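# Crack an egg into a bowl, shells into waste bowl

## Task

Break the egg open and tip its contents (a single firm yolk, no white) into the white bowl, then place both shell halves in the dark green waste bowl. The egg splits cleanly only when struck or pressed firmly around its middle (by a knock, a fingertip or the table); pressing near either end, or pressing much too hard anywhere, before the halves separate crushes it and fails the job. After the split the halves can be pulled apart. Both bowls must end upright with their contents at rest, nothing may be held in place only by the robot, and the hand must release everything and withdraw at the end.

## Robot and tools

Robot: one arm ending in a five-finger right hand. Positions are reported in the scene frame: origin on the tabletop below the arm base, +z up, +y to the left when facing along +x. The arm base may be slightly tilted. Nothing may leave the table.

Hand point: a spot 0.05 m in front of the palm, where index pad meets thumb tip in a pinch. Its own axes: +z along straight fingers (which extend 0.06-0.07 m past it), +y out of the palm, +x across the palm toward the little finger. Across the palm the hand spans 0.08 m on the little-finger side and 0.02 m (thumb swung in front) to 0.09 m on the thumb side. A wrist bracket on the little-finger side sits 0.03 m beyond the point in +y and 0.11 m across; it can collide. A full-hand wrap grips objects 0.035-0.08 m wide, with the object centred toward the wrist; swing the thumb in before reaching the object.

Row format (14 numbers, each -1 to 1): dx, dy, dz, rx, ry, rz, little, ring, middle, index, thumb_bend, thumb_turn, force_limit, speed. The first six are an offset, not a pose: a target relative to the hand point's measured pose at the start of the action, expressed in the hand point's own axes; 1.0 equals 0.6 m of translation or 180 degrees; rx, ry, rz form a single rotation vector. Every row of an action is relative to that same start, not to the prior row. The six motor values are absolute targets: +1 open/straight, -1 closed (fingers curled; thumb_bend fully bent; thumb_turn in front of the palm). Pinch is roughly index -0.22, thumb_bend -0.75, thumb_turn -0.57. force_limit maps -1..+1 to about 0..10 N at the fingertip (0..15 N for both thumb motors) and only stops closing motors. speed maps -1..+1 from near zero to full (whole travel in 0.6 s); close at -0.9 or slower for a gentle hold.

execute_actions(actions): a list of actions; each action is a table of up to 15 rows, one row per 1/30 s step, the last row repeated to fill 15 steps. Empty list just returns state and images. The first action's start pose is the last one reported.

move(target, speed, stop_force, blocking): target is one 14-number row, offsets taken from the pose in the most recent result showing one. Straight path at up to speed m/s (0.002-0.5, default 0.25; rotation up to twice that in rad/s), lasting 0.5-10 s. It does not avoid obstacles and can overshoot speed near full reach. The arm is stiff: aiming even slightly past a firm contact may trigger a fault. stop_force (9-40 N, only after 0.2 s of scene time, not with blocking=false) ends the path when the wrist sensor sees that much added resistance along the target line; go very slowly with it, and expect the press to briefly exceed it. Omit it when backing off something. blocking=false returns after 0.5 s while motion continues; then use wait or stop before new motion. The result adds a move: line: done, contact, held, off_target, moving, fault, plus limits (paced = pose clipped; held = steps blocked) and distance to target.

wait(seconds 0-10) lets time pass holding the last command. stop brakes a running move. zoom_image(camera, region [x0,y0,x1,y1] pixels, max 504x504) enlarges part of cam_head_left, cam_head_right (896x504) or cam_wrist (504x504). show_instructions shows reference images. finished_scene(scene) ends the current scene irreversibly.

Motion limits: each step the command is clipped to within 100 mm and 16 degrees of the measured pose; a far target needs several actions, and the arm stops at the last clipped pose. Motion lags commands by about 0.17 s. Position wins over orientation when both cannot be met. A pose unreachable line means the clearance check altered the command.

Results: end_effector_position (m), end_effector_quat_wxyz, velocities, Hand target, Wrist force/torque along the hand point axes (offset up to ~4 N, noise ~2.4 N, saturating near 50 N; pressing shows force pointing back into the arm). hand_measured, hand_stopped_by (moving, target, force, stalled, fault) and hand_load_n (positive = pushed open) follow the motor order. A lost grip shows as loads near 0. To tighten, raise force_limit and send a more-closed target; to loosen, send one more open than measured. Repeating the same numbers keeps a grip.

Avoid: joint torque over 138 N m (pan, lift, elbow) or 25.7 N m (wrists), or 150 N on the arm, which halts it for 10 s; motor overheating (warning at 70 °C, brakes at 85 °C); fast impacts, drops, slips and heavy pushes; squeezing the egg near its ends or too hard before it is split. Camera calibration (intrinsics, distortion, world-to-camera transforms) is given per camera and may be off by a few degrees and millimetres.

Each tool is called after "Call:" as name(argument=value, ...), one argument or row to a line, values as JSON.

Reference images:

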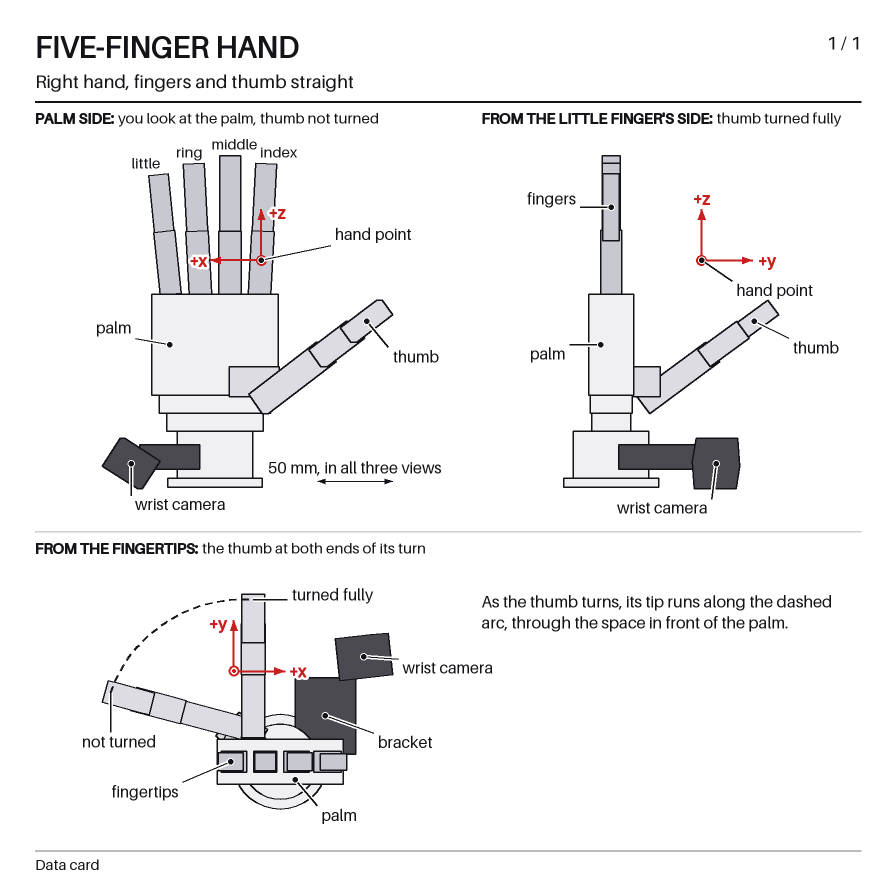

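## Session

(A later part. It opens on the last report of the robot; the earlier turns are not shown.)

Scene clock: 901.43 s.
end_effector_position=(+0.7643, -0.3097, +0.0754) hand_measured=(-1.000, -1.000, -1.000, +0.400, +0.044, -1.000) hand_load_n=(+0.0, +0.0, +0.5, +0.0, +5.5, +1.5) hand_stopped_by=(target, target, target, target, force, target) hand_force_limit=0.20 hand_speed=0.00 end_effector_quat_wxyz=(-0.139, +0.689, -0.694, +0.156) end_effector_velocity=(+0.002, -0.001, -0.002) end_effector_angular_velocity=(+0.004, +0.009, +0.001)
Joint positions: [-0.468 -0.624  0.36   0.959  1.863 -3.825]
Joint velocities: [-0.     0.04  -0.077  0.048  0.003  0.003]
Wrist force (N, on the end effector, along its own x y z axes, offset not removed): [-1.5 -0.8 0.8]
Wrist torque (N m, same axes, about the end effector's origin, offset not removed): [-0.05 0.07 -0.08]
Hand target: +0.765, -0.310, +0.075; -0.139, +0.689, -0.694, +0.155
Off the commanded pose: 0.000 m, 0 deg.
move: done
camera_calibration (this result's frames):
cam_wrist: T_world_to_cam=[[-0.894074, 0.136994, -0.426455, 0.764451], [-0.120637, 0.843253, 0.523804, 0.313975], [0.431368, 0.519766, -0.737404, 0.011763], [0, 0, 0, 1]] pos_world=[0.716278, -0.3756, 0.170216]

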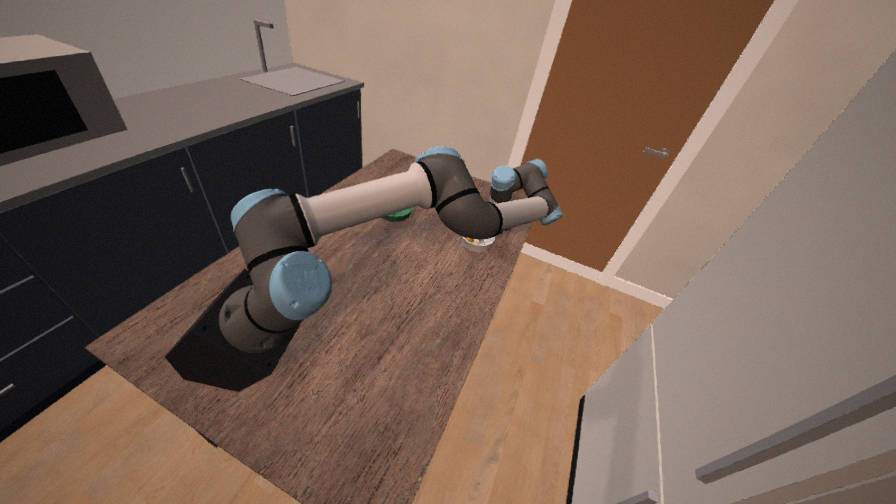

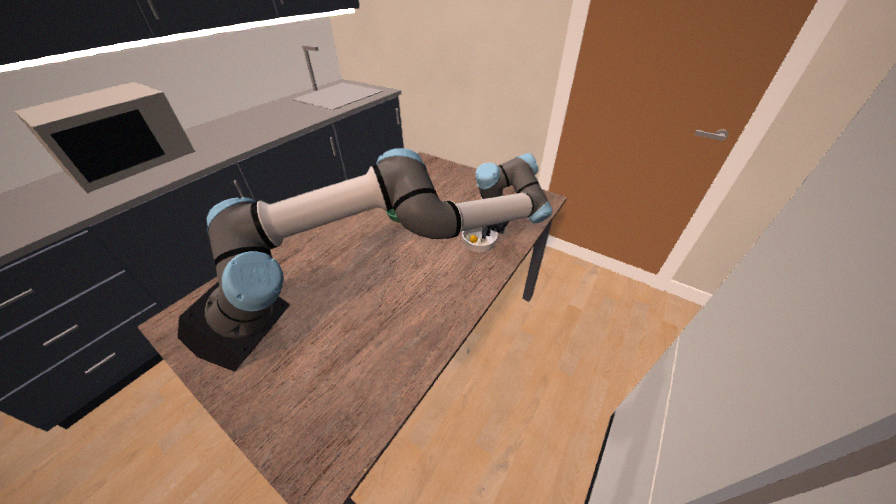

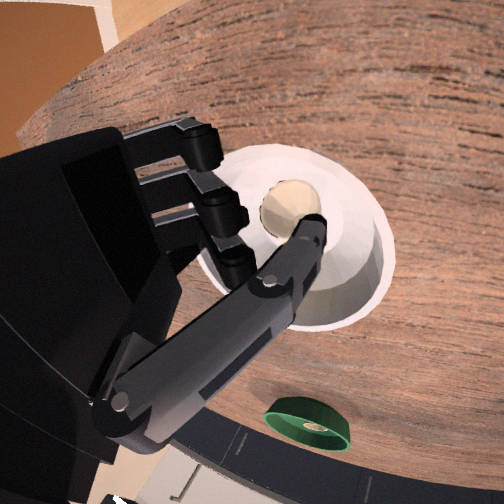

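Call:
move(
  target=[0.03,-0.02,-0.01,0.08,0,0,-1,-1,-1,0.4,-0.45,-1,0.2,0],
  speed=0.03,
)

Scene clock: 931.20 s.
end_effector_position=(+0.7724, -0.3274, +0.0861) hand_measured=(-1.000, -1.000, -1.000, +0.400, -0.010, -1.000) hand_load_n=(+0.0, +0.0, +0.0, -1.5, +9.0, +2.5) hand_stopped_by=(target, target, target, target, force, target) hand_force_limit=0.20 hand_speed=0.00 end_effector_quat_wxyz=(-0.224, +0.666, -0.670, +0.241) end_effector_velocity=(+0.000, -0.000, -0.000) end_effector_angular_velocity=(+0.001, -0.016, +0.001)
Joint positions: [-0.534 -0.882  0.81   0.57   1.644 -3.897]
Joint velocities: [-0.005 -0.012  0.023 -0.023 -0.017 -0.003]
Wrist force (N, on the end effector, along its own x y z axes, offset not removed): [-2.3 -2.1 -0.3]
Wrist torque (N m, same axes, about the end effector's origin, offset not removed): [-0.38 0.00 -0.33]
Hand target: +0.772, -0.328, +0.086; -0.224, +0.666, -0.669, +0.241
Off the commanded pose: 0.000 m, 0 deg.
move: done
camera_calibration (this result's frames):
cam_wrist: T_world_to_cam=[[-0.761942, 0.131228, -0.634211, 0.692637], [-0.249977, 0.843782, 0.474914, 0.428614], [0.597458, 0.520395, -0.610109, -0.113715], [0, 0, 0, 1]] pos_world=[0.702833, -0.393374, 0.166345]

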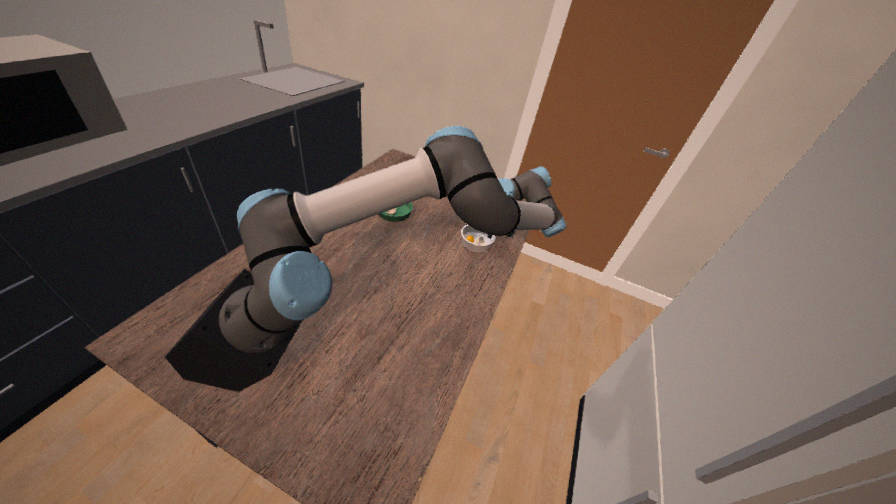

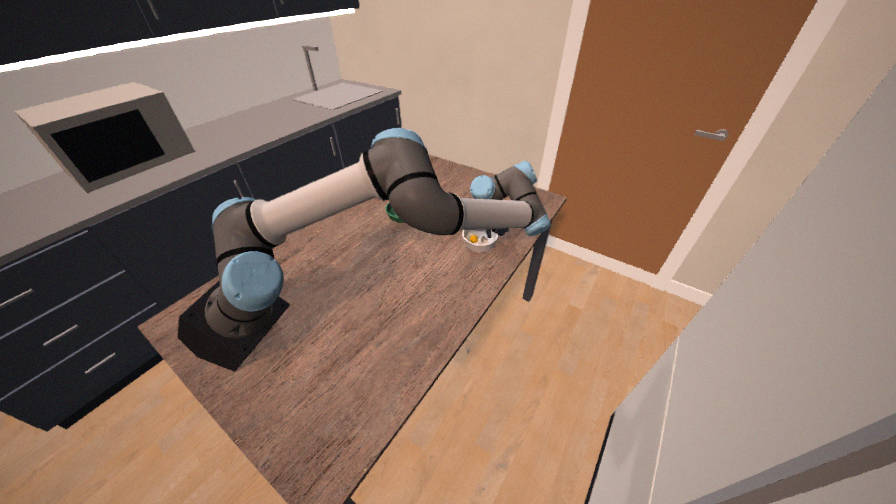

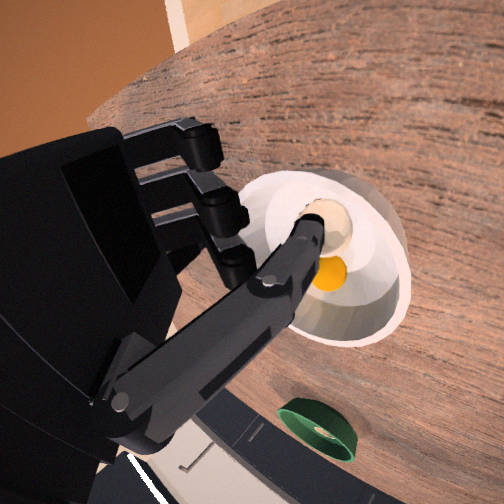

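Call:
execute_actions(
  actions=[
    [[0,0,0,0,0,0,-1,-1,-1,0.4,-0.01,-0.57,0.2,0]],
    [[0,0,0,0,0,0,-1,-1,-1,0.4,-0.45,-0.57,0.2,0]],
    [[0,0,0,0,0,0,-1,-1,-1,0.4,-0.45,-0.57,0.2,0]],
  ],
)

Scene clock: 946.03 s.
end_effector_position=(+0.7724, -0.3275, +0.0861) hand_measured=(-1.000, -1.000, -1.000, +0.400, -0.450, -0.570) hand_load_n=(+0.0, +0.0, +0.0, -1.0, +0.0, +0.0) hand_stopped_by=(target, target, target, target, target, target) hand_force_limit=0.20 hand_speed=0.00 end_effector_quat_wxyz=(-0.224, +0.666, -0.670, +0.241) end_effector_velocity=(+0.001, +0.000, +0.001) end_effector_angular_velocity=(-0.000, -0.002, +0.000)
Joint positions: [-0.534 -0.882  0.81   0.569  1.644 -3.897]
Joint velocities: [ 0.001 -0.001 -0.    -0.001 -0.     0.   ]
Wrist force (N, on the end effector, along its own x y z axes, offset not removed): [-2.7 -3.8 -2.0]
Wrist torque (N m, same axes, about the end effector's origin, offset not removed): [-0.39 0.16 -0.30]
Hand target: +0.772, -0.327, +0.086; -0.224, +0.666, -0.670, +0.241
Off the commanded pose: 0.000 m, 0 deg.
camera_calibration (this result's frames):
cam_wrist: T_world_to_cam=[[-0.761927, 0.131274, -0.63422, 0.692619], [-0.249902, 0.843823, 0.474881, 0.428639], [0.597509, 0.520318, -0.610125, -0.11373], [0, 0, 0, 1]] pos_world=[0.702797, -0.393442, 0.166331]

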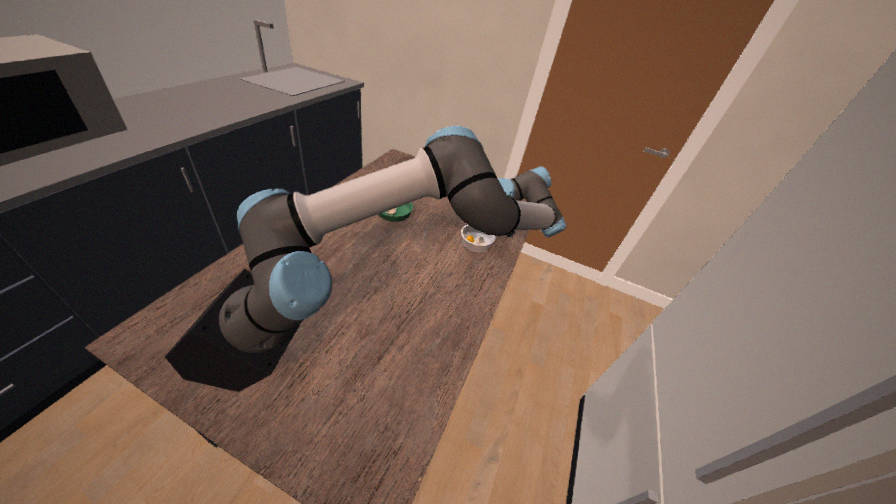

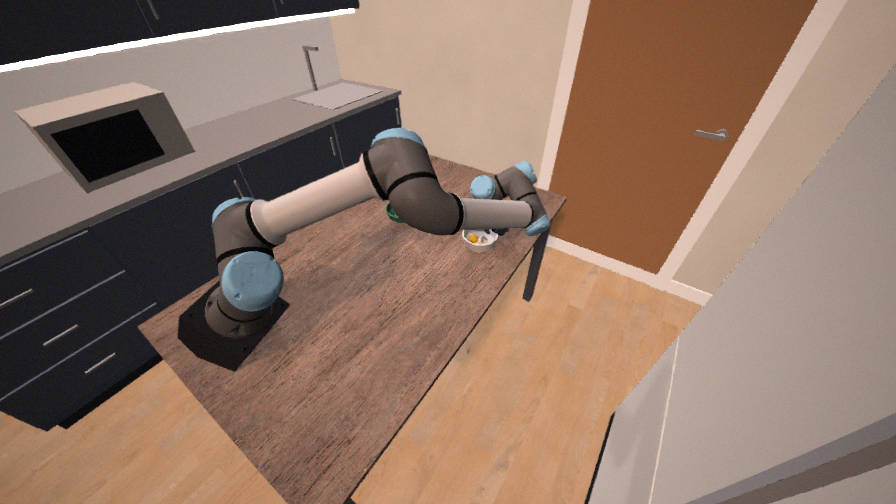

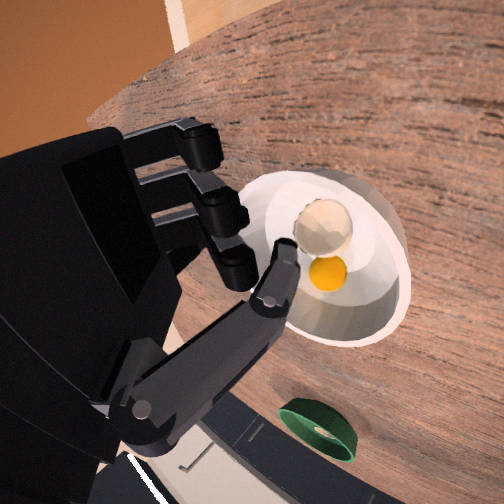

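Call:
move(
  target=[-0.016,0.009,0.038,0,0,0,-1,-1,-1,0.2,-0.45,-0.57,0.2,0],
  speed=0.03,
)

Call:
zoom_image(
  camera="cam_wrist",
  region=[180, 130, 430, 380],
)

Scene clock: 964.23 s.
end_effector_position=(+0.7823, -0.3185, +0.0649) hand_measured=(-1.000, -1.000, -1.000, +0.200, -0.450, -0.570) hand_load_n=(+0.0, +0.0, +0.0, +0.0, +0.0, +0.0) hand_stopped_by=(target, target, target, target, target, target) hand_force_limit=0.20 hand_speed=0.00 end_effector_quat_wxyz=(-0.224, +0.666, -0.670, +0.241) end_effector_velocity=(+0.001, +0.001, -0.003) end_effector_angular_velocity=(+0.001, +0.001, -0.000)
Joint positions: [-0.532 -0.835  0.782  0.551  1.646 -3.896]
Joint velocities: [-0.001  0.006 -0.004 -0.001 -0.     0.   ]
Wrist force (N, on the end effector, along its own x y z axes, offset not removed): [0.2 -2.2 -0.5]
Wrist torque (N m, same axes, about the end effector's origin, offset not removed): [-0.15 -0.04 -0.10]
Hand target: +0.782, -0.318, +0.065; -0.224, +0.666, -0.670, +0.241
Off the commanded pose: 0.000 m, 0 deg.
move: done
camera_calibration (this result's frames):
cam_wrist: T_world_to_cam=[[-0.761913, 0.13127, -0.634237, 0.68556], [-0.249908, 0.84383, 0.474866, 0.433616], [0.597524, 0.520307, -0.610119, -0.13722], [0, 0, 0, 1]] pos_world=[0.712693, -0.384494, 0.145178]

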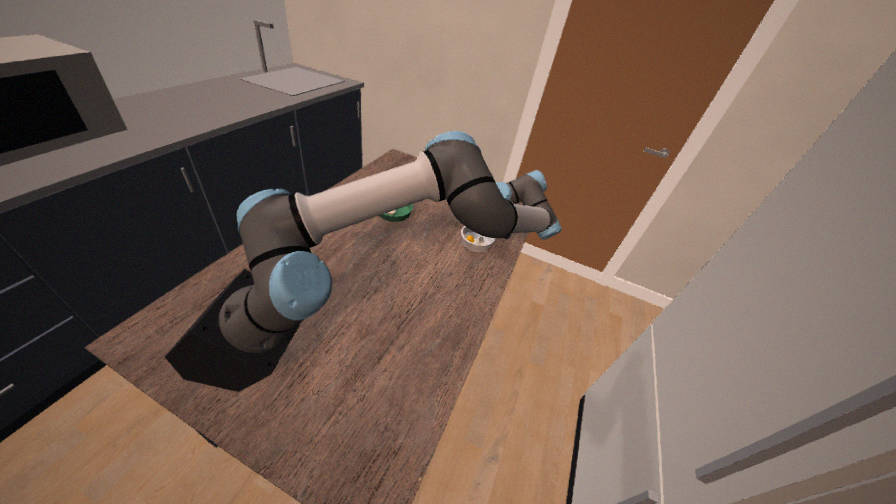

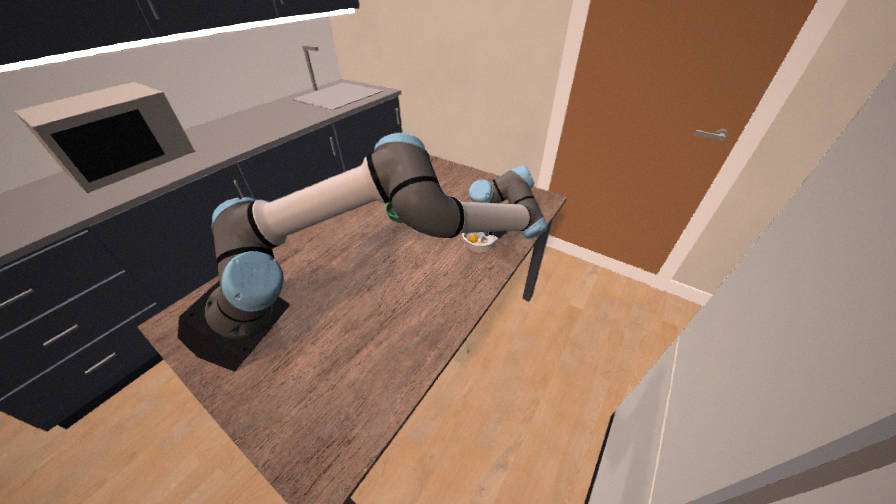

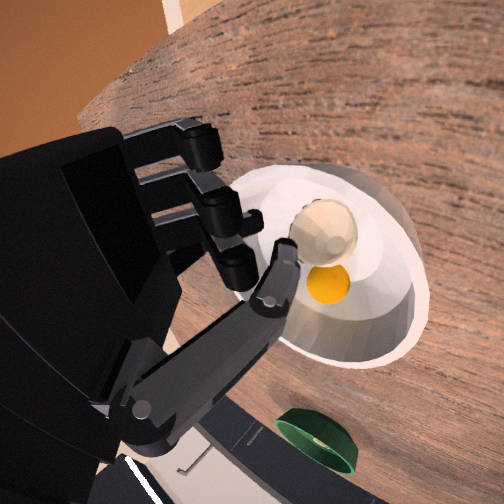

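Region (180, 130, 430, 380) of cam_wrist's 504x504 image, scaled by 2.016, with more detail than that image has.

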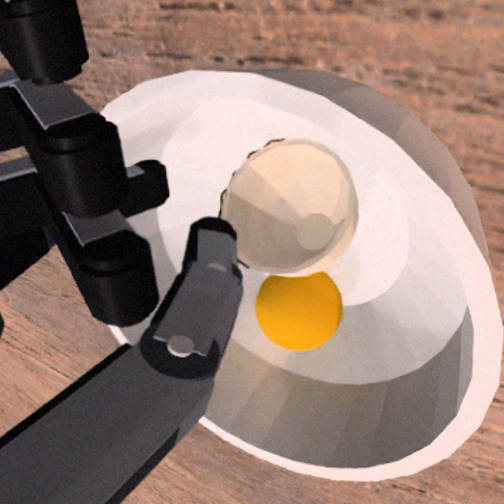

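Call:
move(
  target=[0,0.0124,0.0157,0,0,0,-1,-1,-1,0.2,-0.45,-0.57,0.2,0],
  speed=0.01,
)

Call:
zoom_image(
  camera="cam_wrist",
  region=[180, 130, 430, 380],
)

Scene clock: 987.87 s.
end_effector_position=(+0.7823, -0.3188, +0.0532) hand_measured=(-1.000, -1.000, -1.000, +0.200, -0.450, -0.570) hand_load_n=(+0.0, +0.0, +0.0, -0.5, +0.0, +0.0) hand_stopped_by=(target, target, target, target, target, target) hand_force_limit=0.20 hand_speed=0.00 end_effector_quat_wxyz=(-0.224, +0.666, -0.670, +0.241) end_effector_velocity=(-0.000, -0.000, -0.003) end_effector_angular_velocity=(-0.000, +0.001, -0.000)
Joint positions: [-0.541 -0.823  0.784  0.537  1.638 -3.9  ]
Joint velocities: [-0.003  0.003  0.    -0.003 -0.002 -0.001]
Wrist force (N, on the end effector, along its own x y z axes, offset not removed): [-1.4 0.1 -1.3]
Wrist torque (N m, same axes, about the end effector's origin, offset not removed): [0.17 -0.01 -0.24]
Hand target: +0.782, -0.319, +0.053; -0.224, +0.666, -0.670, +0.241
Off the commanded pose: 0.000 m, 0 deg.
move: done
camera_calibration (this result's frames):
cam_wrist: T_world_to_cam=[[-0.761918, 0.131285, -0.634228, 0.678194], [-0.249898, 0.843823, 0.474882, 0.439349], [0.597521, 0.520314, -0.610117, -0.144227], [0, 0, 0, 1]] pos_world=[0.7127, -0.384727, 0.133495]

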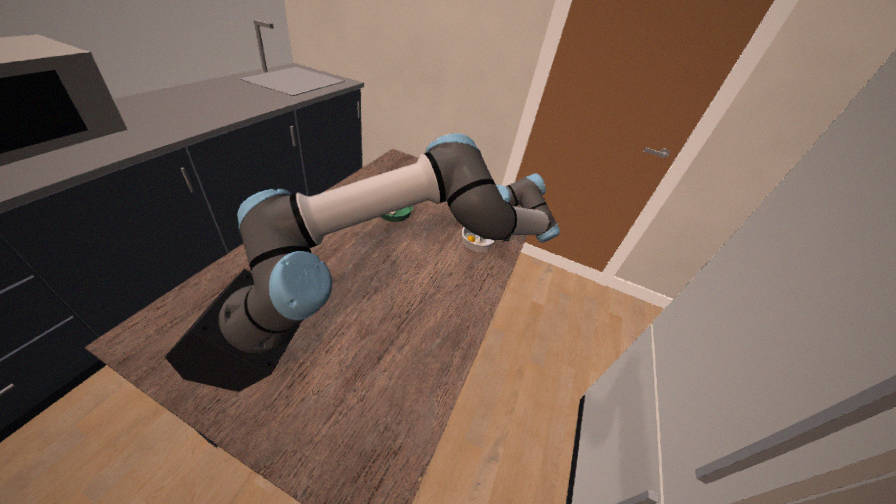

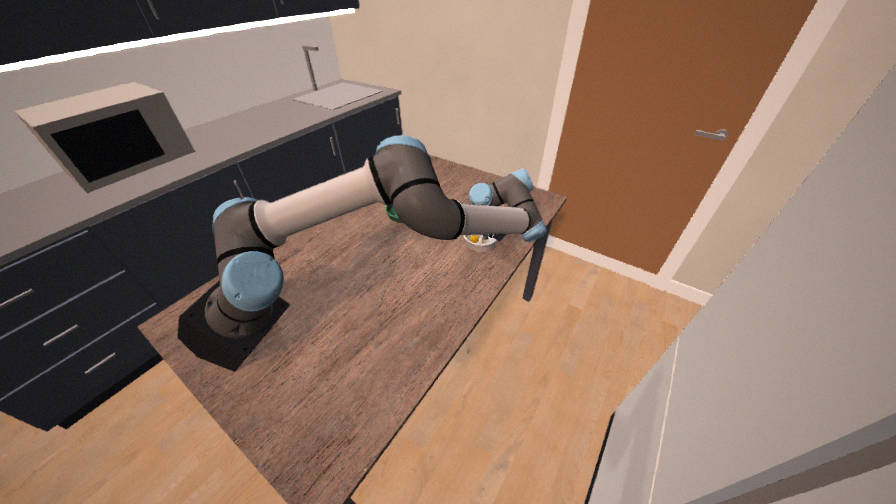

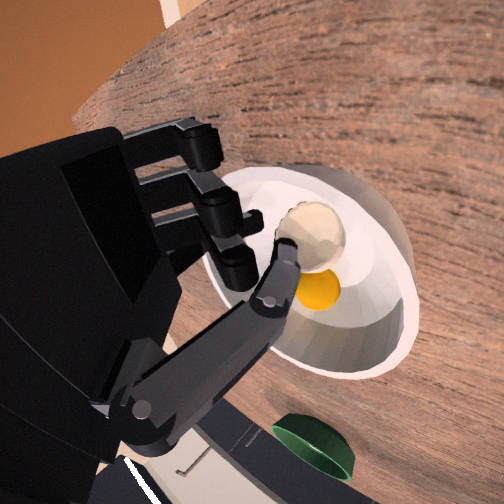

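Region (180, 130, 430, 380) of cam_wrist's 504x504 image, scaled by 2.016, with more detail than that image has.

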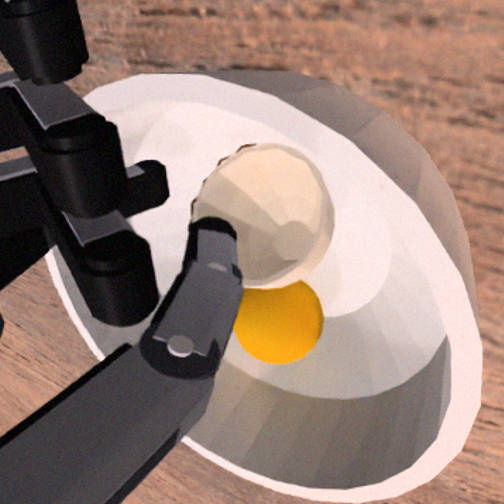

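Call:
move(
  target=[0.015,0.014,0.002,0,0,0,-1,-1,-1,0.2,-0.45,-0.57,0.2,0],
  speed=0.01,
)

Call:
zoom_image(
  camera="cam_wrist",
  region=[180, 130, 430, 380],
)

Scene clock: 999.33 s.
end_effector_position=(+0.7765, -0.3276, +0.0474) hand_measured=(-1.000, -1.000, -1.000, +0.200, -0.450, -0.570) hand_load_n=(+0.0, +0.0, +0.0, +0.0, +0.0, +0.0) hand_stopped_by=(target, target, target, target, target, target) hand_force_limit=0.20 hand_speed=0.00 end_effector_quat_wxyz=(-0.224, +0.666, -0.670, +0.241) end_effector_velocity=(-0.002, -0.002, -0.001) end_effector_angular_velocity=(+0.000, +0.001, -0.000)
Joint positions: [-0.56  -0.83   0.796  0.531  1.621 -3.909]
Joint velocities: [-0.004 -0.002  0.003 -0.001 -0.003 -0.002]
Wrist force (N, on the end effector, along its own x y z axes, offset not removed): [0.1 -1.4 0.7]
Wrist torque (N m, same axes, about the end effector's origin, offset not removed): [-0.20 -0.34 0.08]
Hand target: +0.776, -0.328, +0.047; -0.224, +0.666, -0.670, +0.241
Off the commanded pose: 0.000 m, 0 deg.
move: done
camera_calibration (this result's frames):
cam_wrist: T_world_to_cam=[[-0.761926, 0.131319, -0.634211, 0.671253], [-0.249876, 0.843812, 0.474914, 0.44808], [0.59752, 0.520323, -0.610109, -0.139724], [0, 0, 0, 1]] pos_world=[0.706898, -0.393542, 0.12767]

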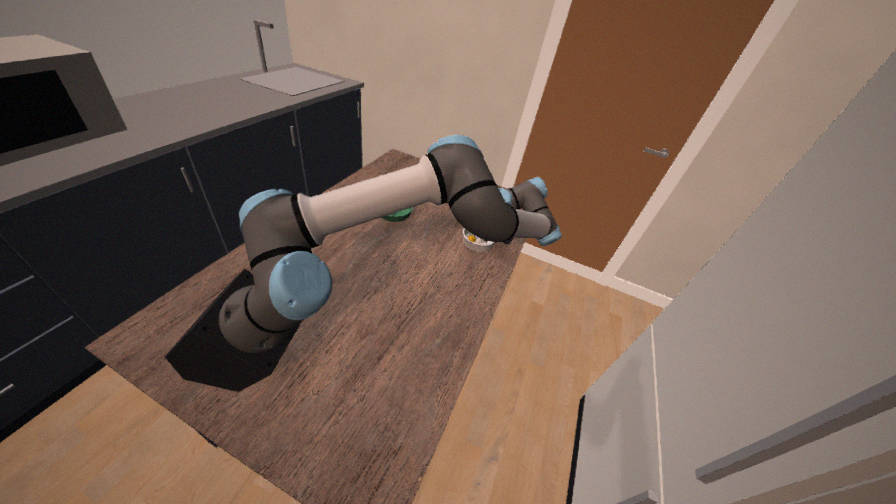

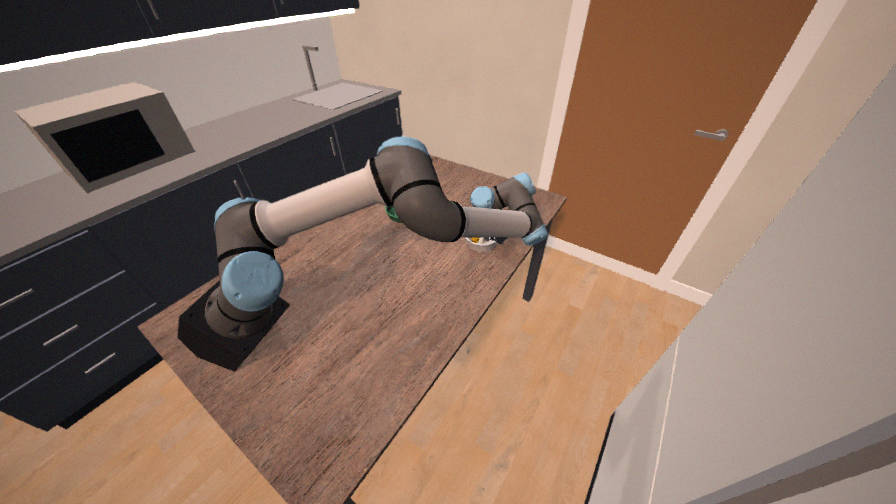

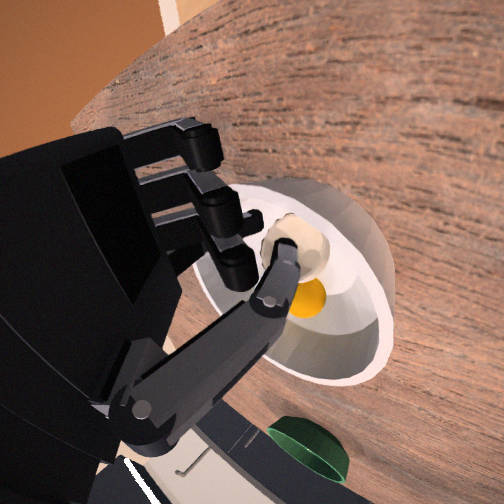

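Region (180, 130, 430, 380) of cam_wrist's 504x504 image, scaled by 2.016, with more detail than that image has.

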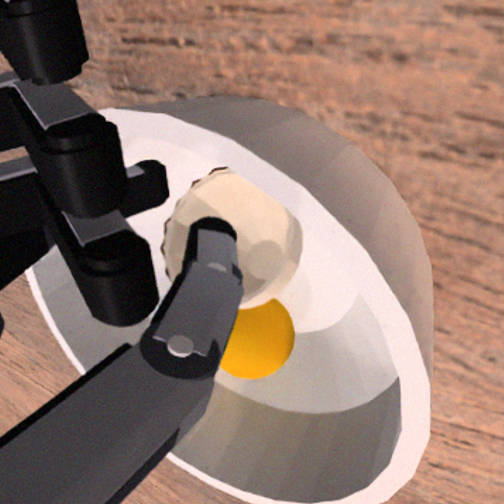

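Call:
execute_actions(
  actions=[
    [[0,0,0,0,0,0,-1,-1,-1,-0.5,-0.45,-0.57,-0.3,-0.85]],
    [[0,0,0,0,0,0,-1,-1,-1,-0.5,-0.45,-0.57,-0.3,-0.85]],
    [[0,0,0,0,0,0,-1,-1,-1,-0.5,-0.45,-0.57,-0.3,-0.85]],
    [[0,0,0,0,0,0,-1,-1,-1,-0.5,-0.45,-0.57,-0.3,-0.85]],
    [[0,0,0,0,0,0,-1,-1,-1,-0.5,-0.45,-0.57,-0.3,-0.85]],
    [[0,0,0,0,0,0,-1,-1,-1,-0.5,-0.45,-0.57,-0.3,-0.85]],
    [[0,0,0,0,0,0,-1,-1,-1,-0.5,-0.45,-0.57,-0.3,-0.85]],
    [[0,0,0,0,0,0,-1,-1,-1,-0.5,-0.45,-0.57,-0.3,-0.85]],
  ],
)

Call:
zoom_image(
  camera="cam_wrist",
  region=[180, 130, 430, 380],
)

Scene clock: 1017.10 s.
end_effector_position=(+0.7765, -0.3277, +0.0475) hand_measured=(-1.000, -1.000, -1.000, -0.264, -0.450, -0.570) hand_load_n=(+0.0, +0.0, +0.0, +4.0, +0.5, +0.0) hand_stopped_by=(target, target, target, force, target, target) hand_force_limit=-0.30 hand_speed=-0.85 end_effector_quat_wxyz=(-0.224, +0.666, -0.670, +0.241) end_effector_velocity=(-0.001, -0.001, -0.001) end_effector_angular_velocity=(+0.001, +0.001, -0.001)
Joint positions: [-0.56  -0.831  0.796  0.531  1.621 -3.909]
Joint velocities: [-0.002  0.     0.001 -0.    -0.001  0.   ]
Wrist force (N, on the end effector, along its own x y z axes, offset not removed): [-0.2 0.2 -0.4]
Wrist torque (N m, same axes, about the end effector's origin, offset not removed): [0.12 -0.14 -0.11]
Hand target: +0.777, -0.328, +0.047; -0.224, +0.666, -0.670, +0.241
Off the commanded pose: 0.000 m, 0 deg.
camera_calibration (this result's frames):
cam_wrist: T_world_to_cam=[[-0.761829, 0.131374, -0.634317, 0.671262], [-0.249779, 0.843919, 0.474775, 0.448147], [0.597685, 0.520136, -0.610107, -0.139775], [0, 0, 0, 1]] pos_world=[0.706866, -0.393684, 0.127746]

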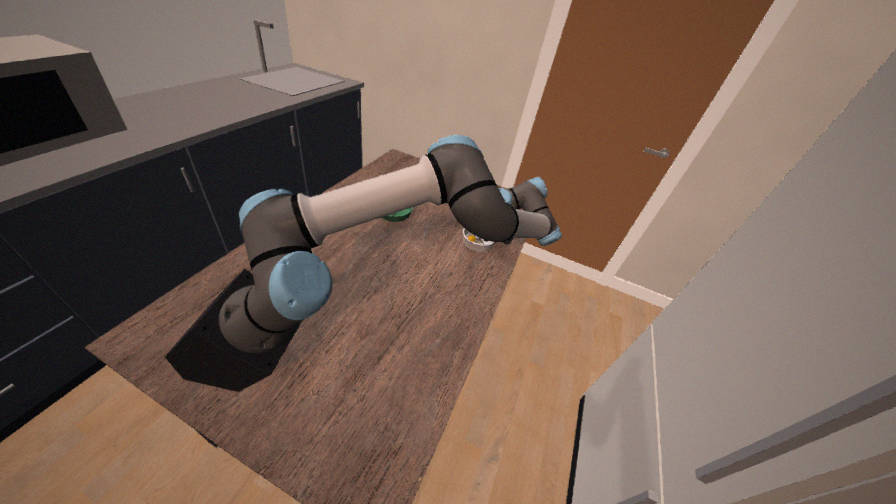

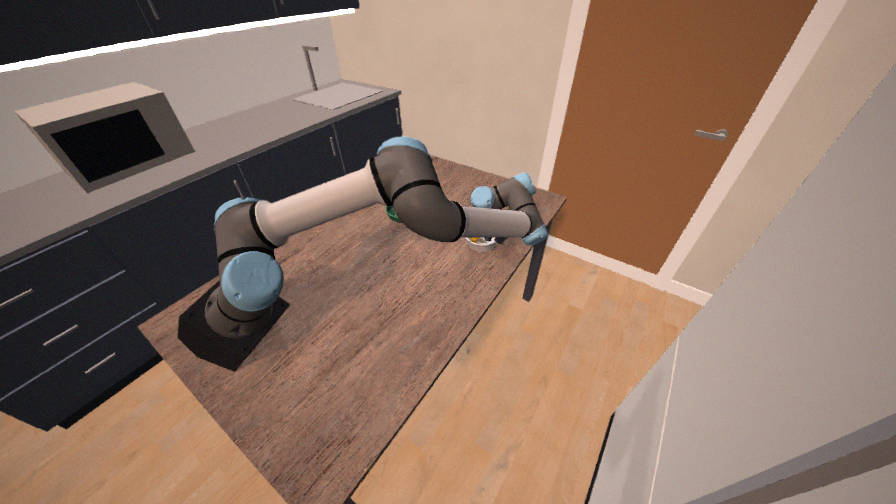

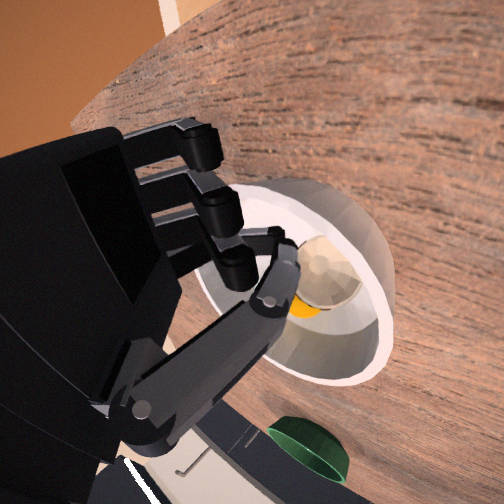

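Region (180, 130, 430, 380) of cam_wrist's 504x504 image, scaled by 2.016, with more detail than that image has.

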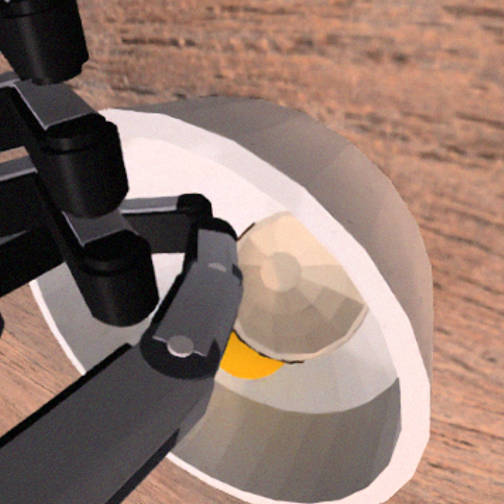

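Call:
move(
  target=[0,-0.05,-0.12,0,0,0,-1,-1,-1,0.2,-0.45,-0.57,0.2,0],
  speed=0.05,
)

Call:
zoom_image(
  camera="cam_wrist",
  region=[200, 130, 450, 380],
)

Call:
zoom_image(
  camera="cam_head_left",
  region=[430, 200, 530, 270],
)

Scene clock: 1041.00 s.
end_effector_position=(+0.7554, -0.3260, +0.1222) hand_measured=(-1.000, -1.000, -1.000, +0.200, -0.450, -0.570) hand_load_n=(+0.0, +0.0, +0.0, +0.0, +0.0, +0.0) hand_stopped_by=(target, target, target, target, target, target) hand_force_limit=0.20 hand_speed=0.00 end_effector_quat_wxyz=(-0.224, +0.666, -0.670, +0.241) end_effector_velocity=(-0.001, +0.001, +0.003) end_effector_angular_velocity=(+0.001, -0.000, +0.001)
Joint positions: [-0.518 -0.965  0.887  0.576  1.658 -3.889]
Joint velocities: [ 0.002 -0.004  0.003  0.002  0.     0.001]
Wrist force (N, on the end effector, along its own x y z axes, offset not removed): [1.0 -0.7 1.2]
Wrist torque (N m, same axes, about the end effector's origin, offset not removed): [-0.09 -0.36 0.06]
Hand target: +0.755, -0.326, +0.123; -0.224, +0.666, -0.670, +0.241
Off the commanded pose: 0.000 m, 0 deg.
move: done
camera_calibration (this result's frames):
cam_wrist: T_world_to_cam=[[-0.761849, 0.131311, -0.634305, 0.702394], [-0.249794, 0.84394, 0.47473, 0.405911], [0.597653, 0.520118, -0.610154, -0.082474], [0, 0, 0, 1]] pos_world=[0.685803, -0.3919, 0.202512]

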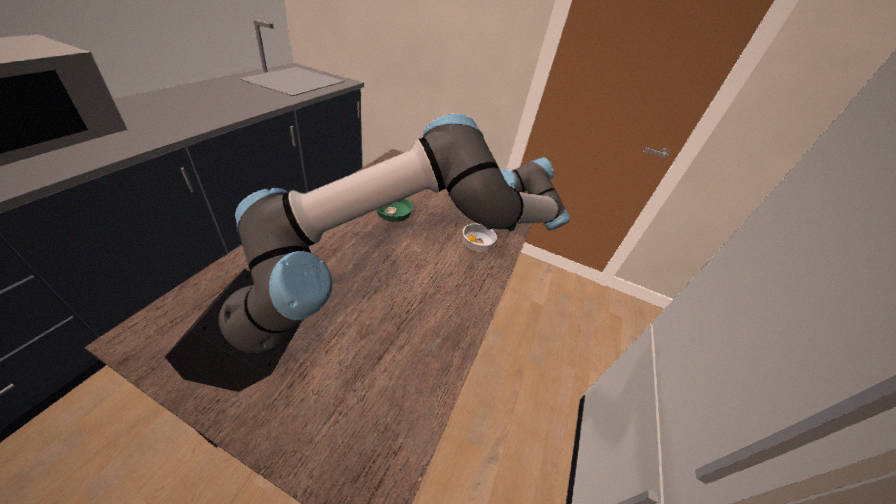

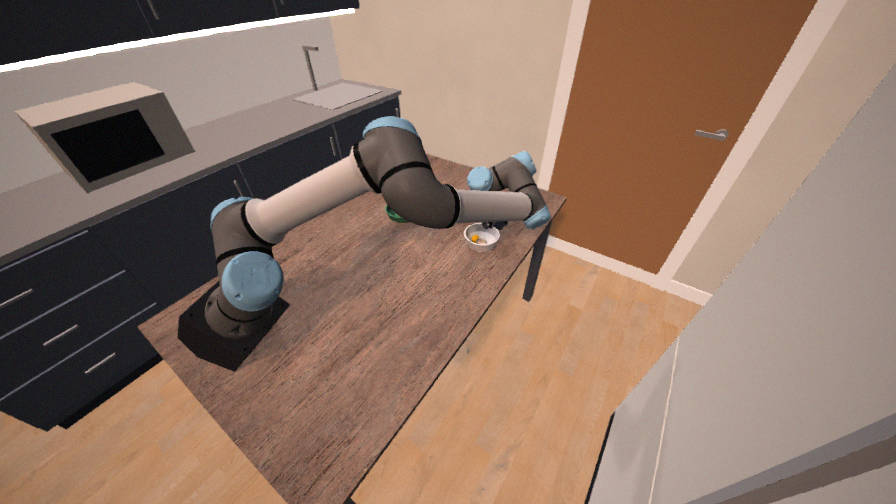

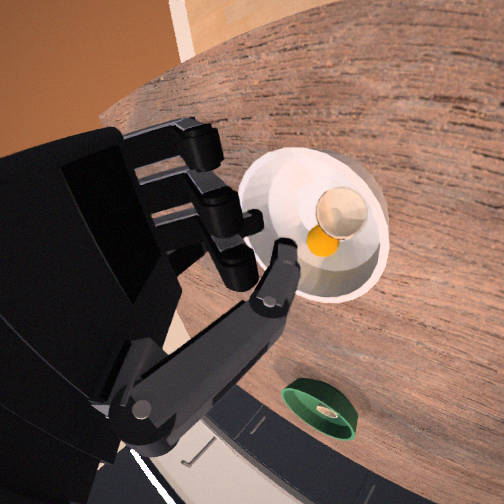

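Region (200, 130, 450, 380) of cam_wrist's 504x504 image, scaled by 2.016, with more detail than that image has.

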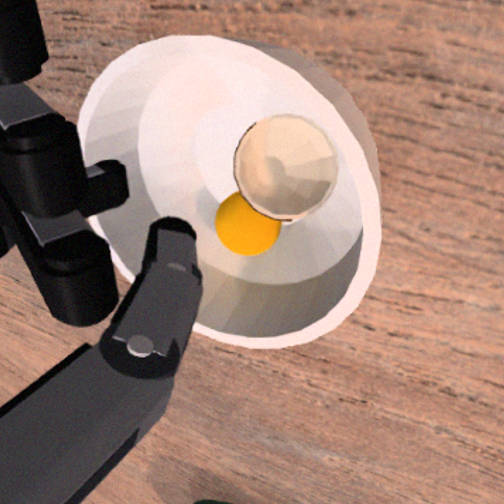

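Region (430, 200, 530, 270) of cam_head_left's 896x504 image, scaled by 5.040, with more detail than that image has; it fills the top 353 rows of this view, and the rest is white.

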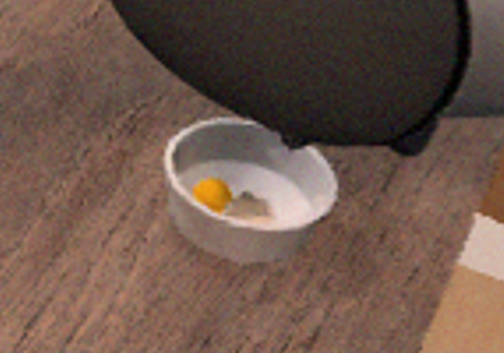

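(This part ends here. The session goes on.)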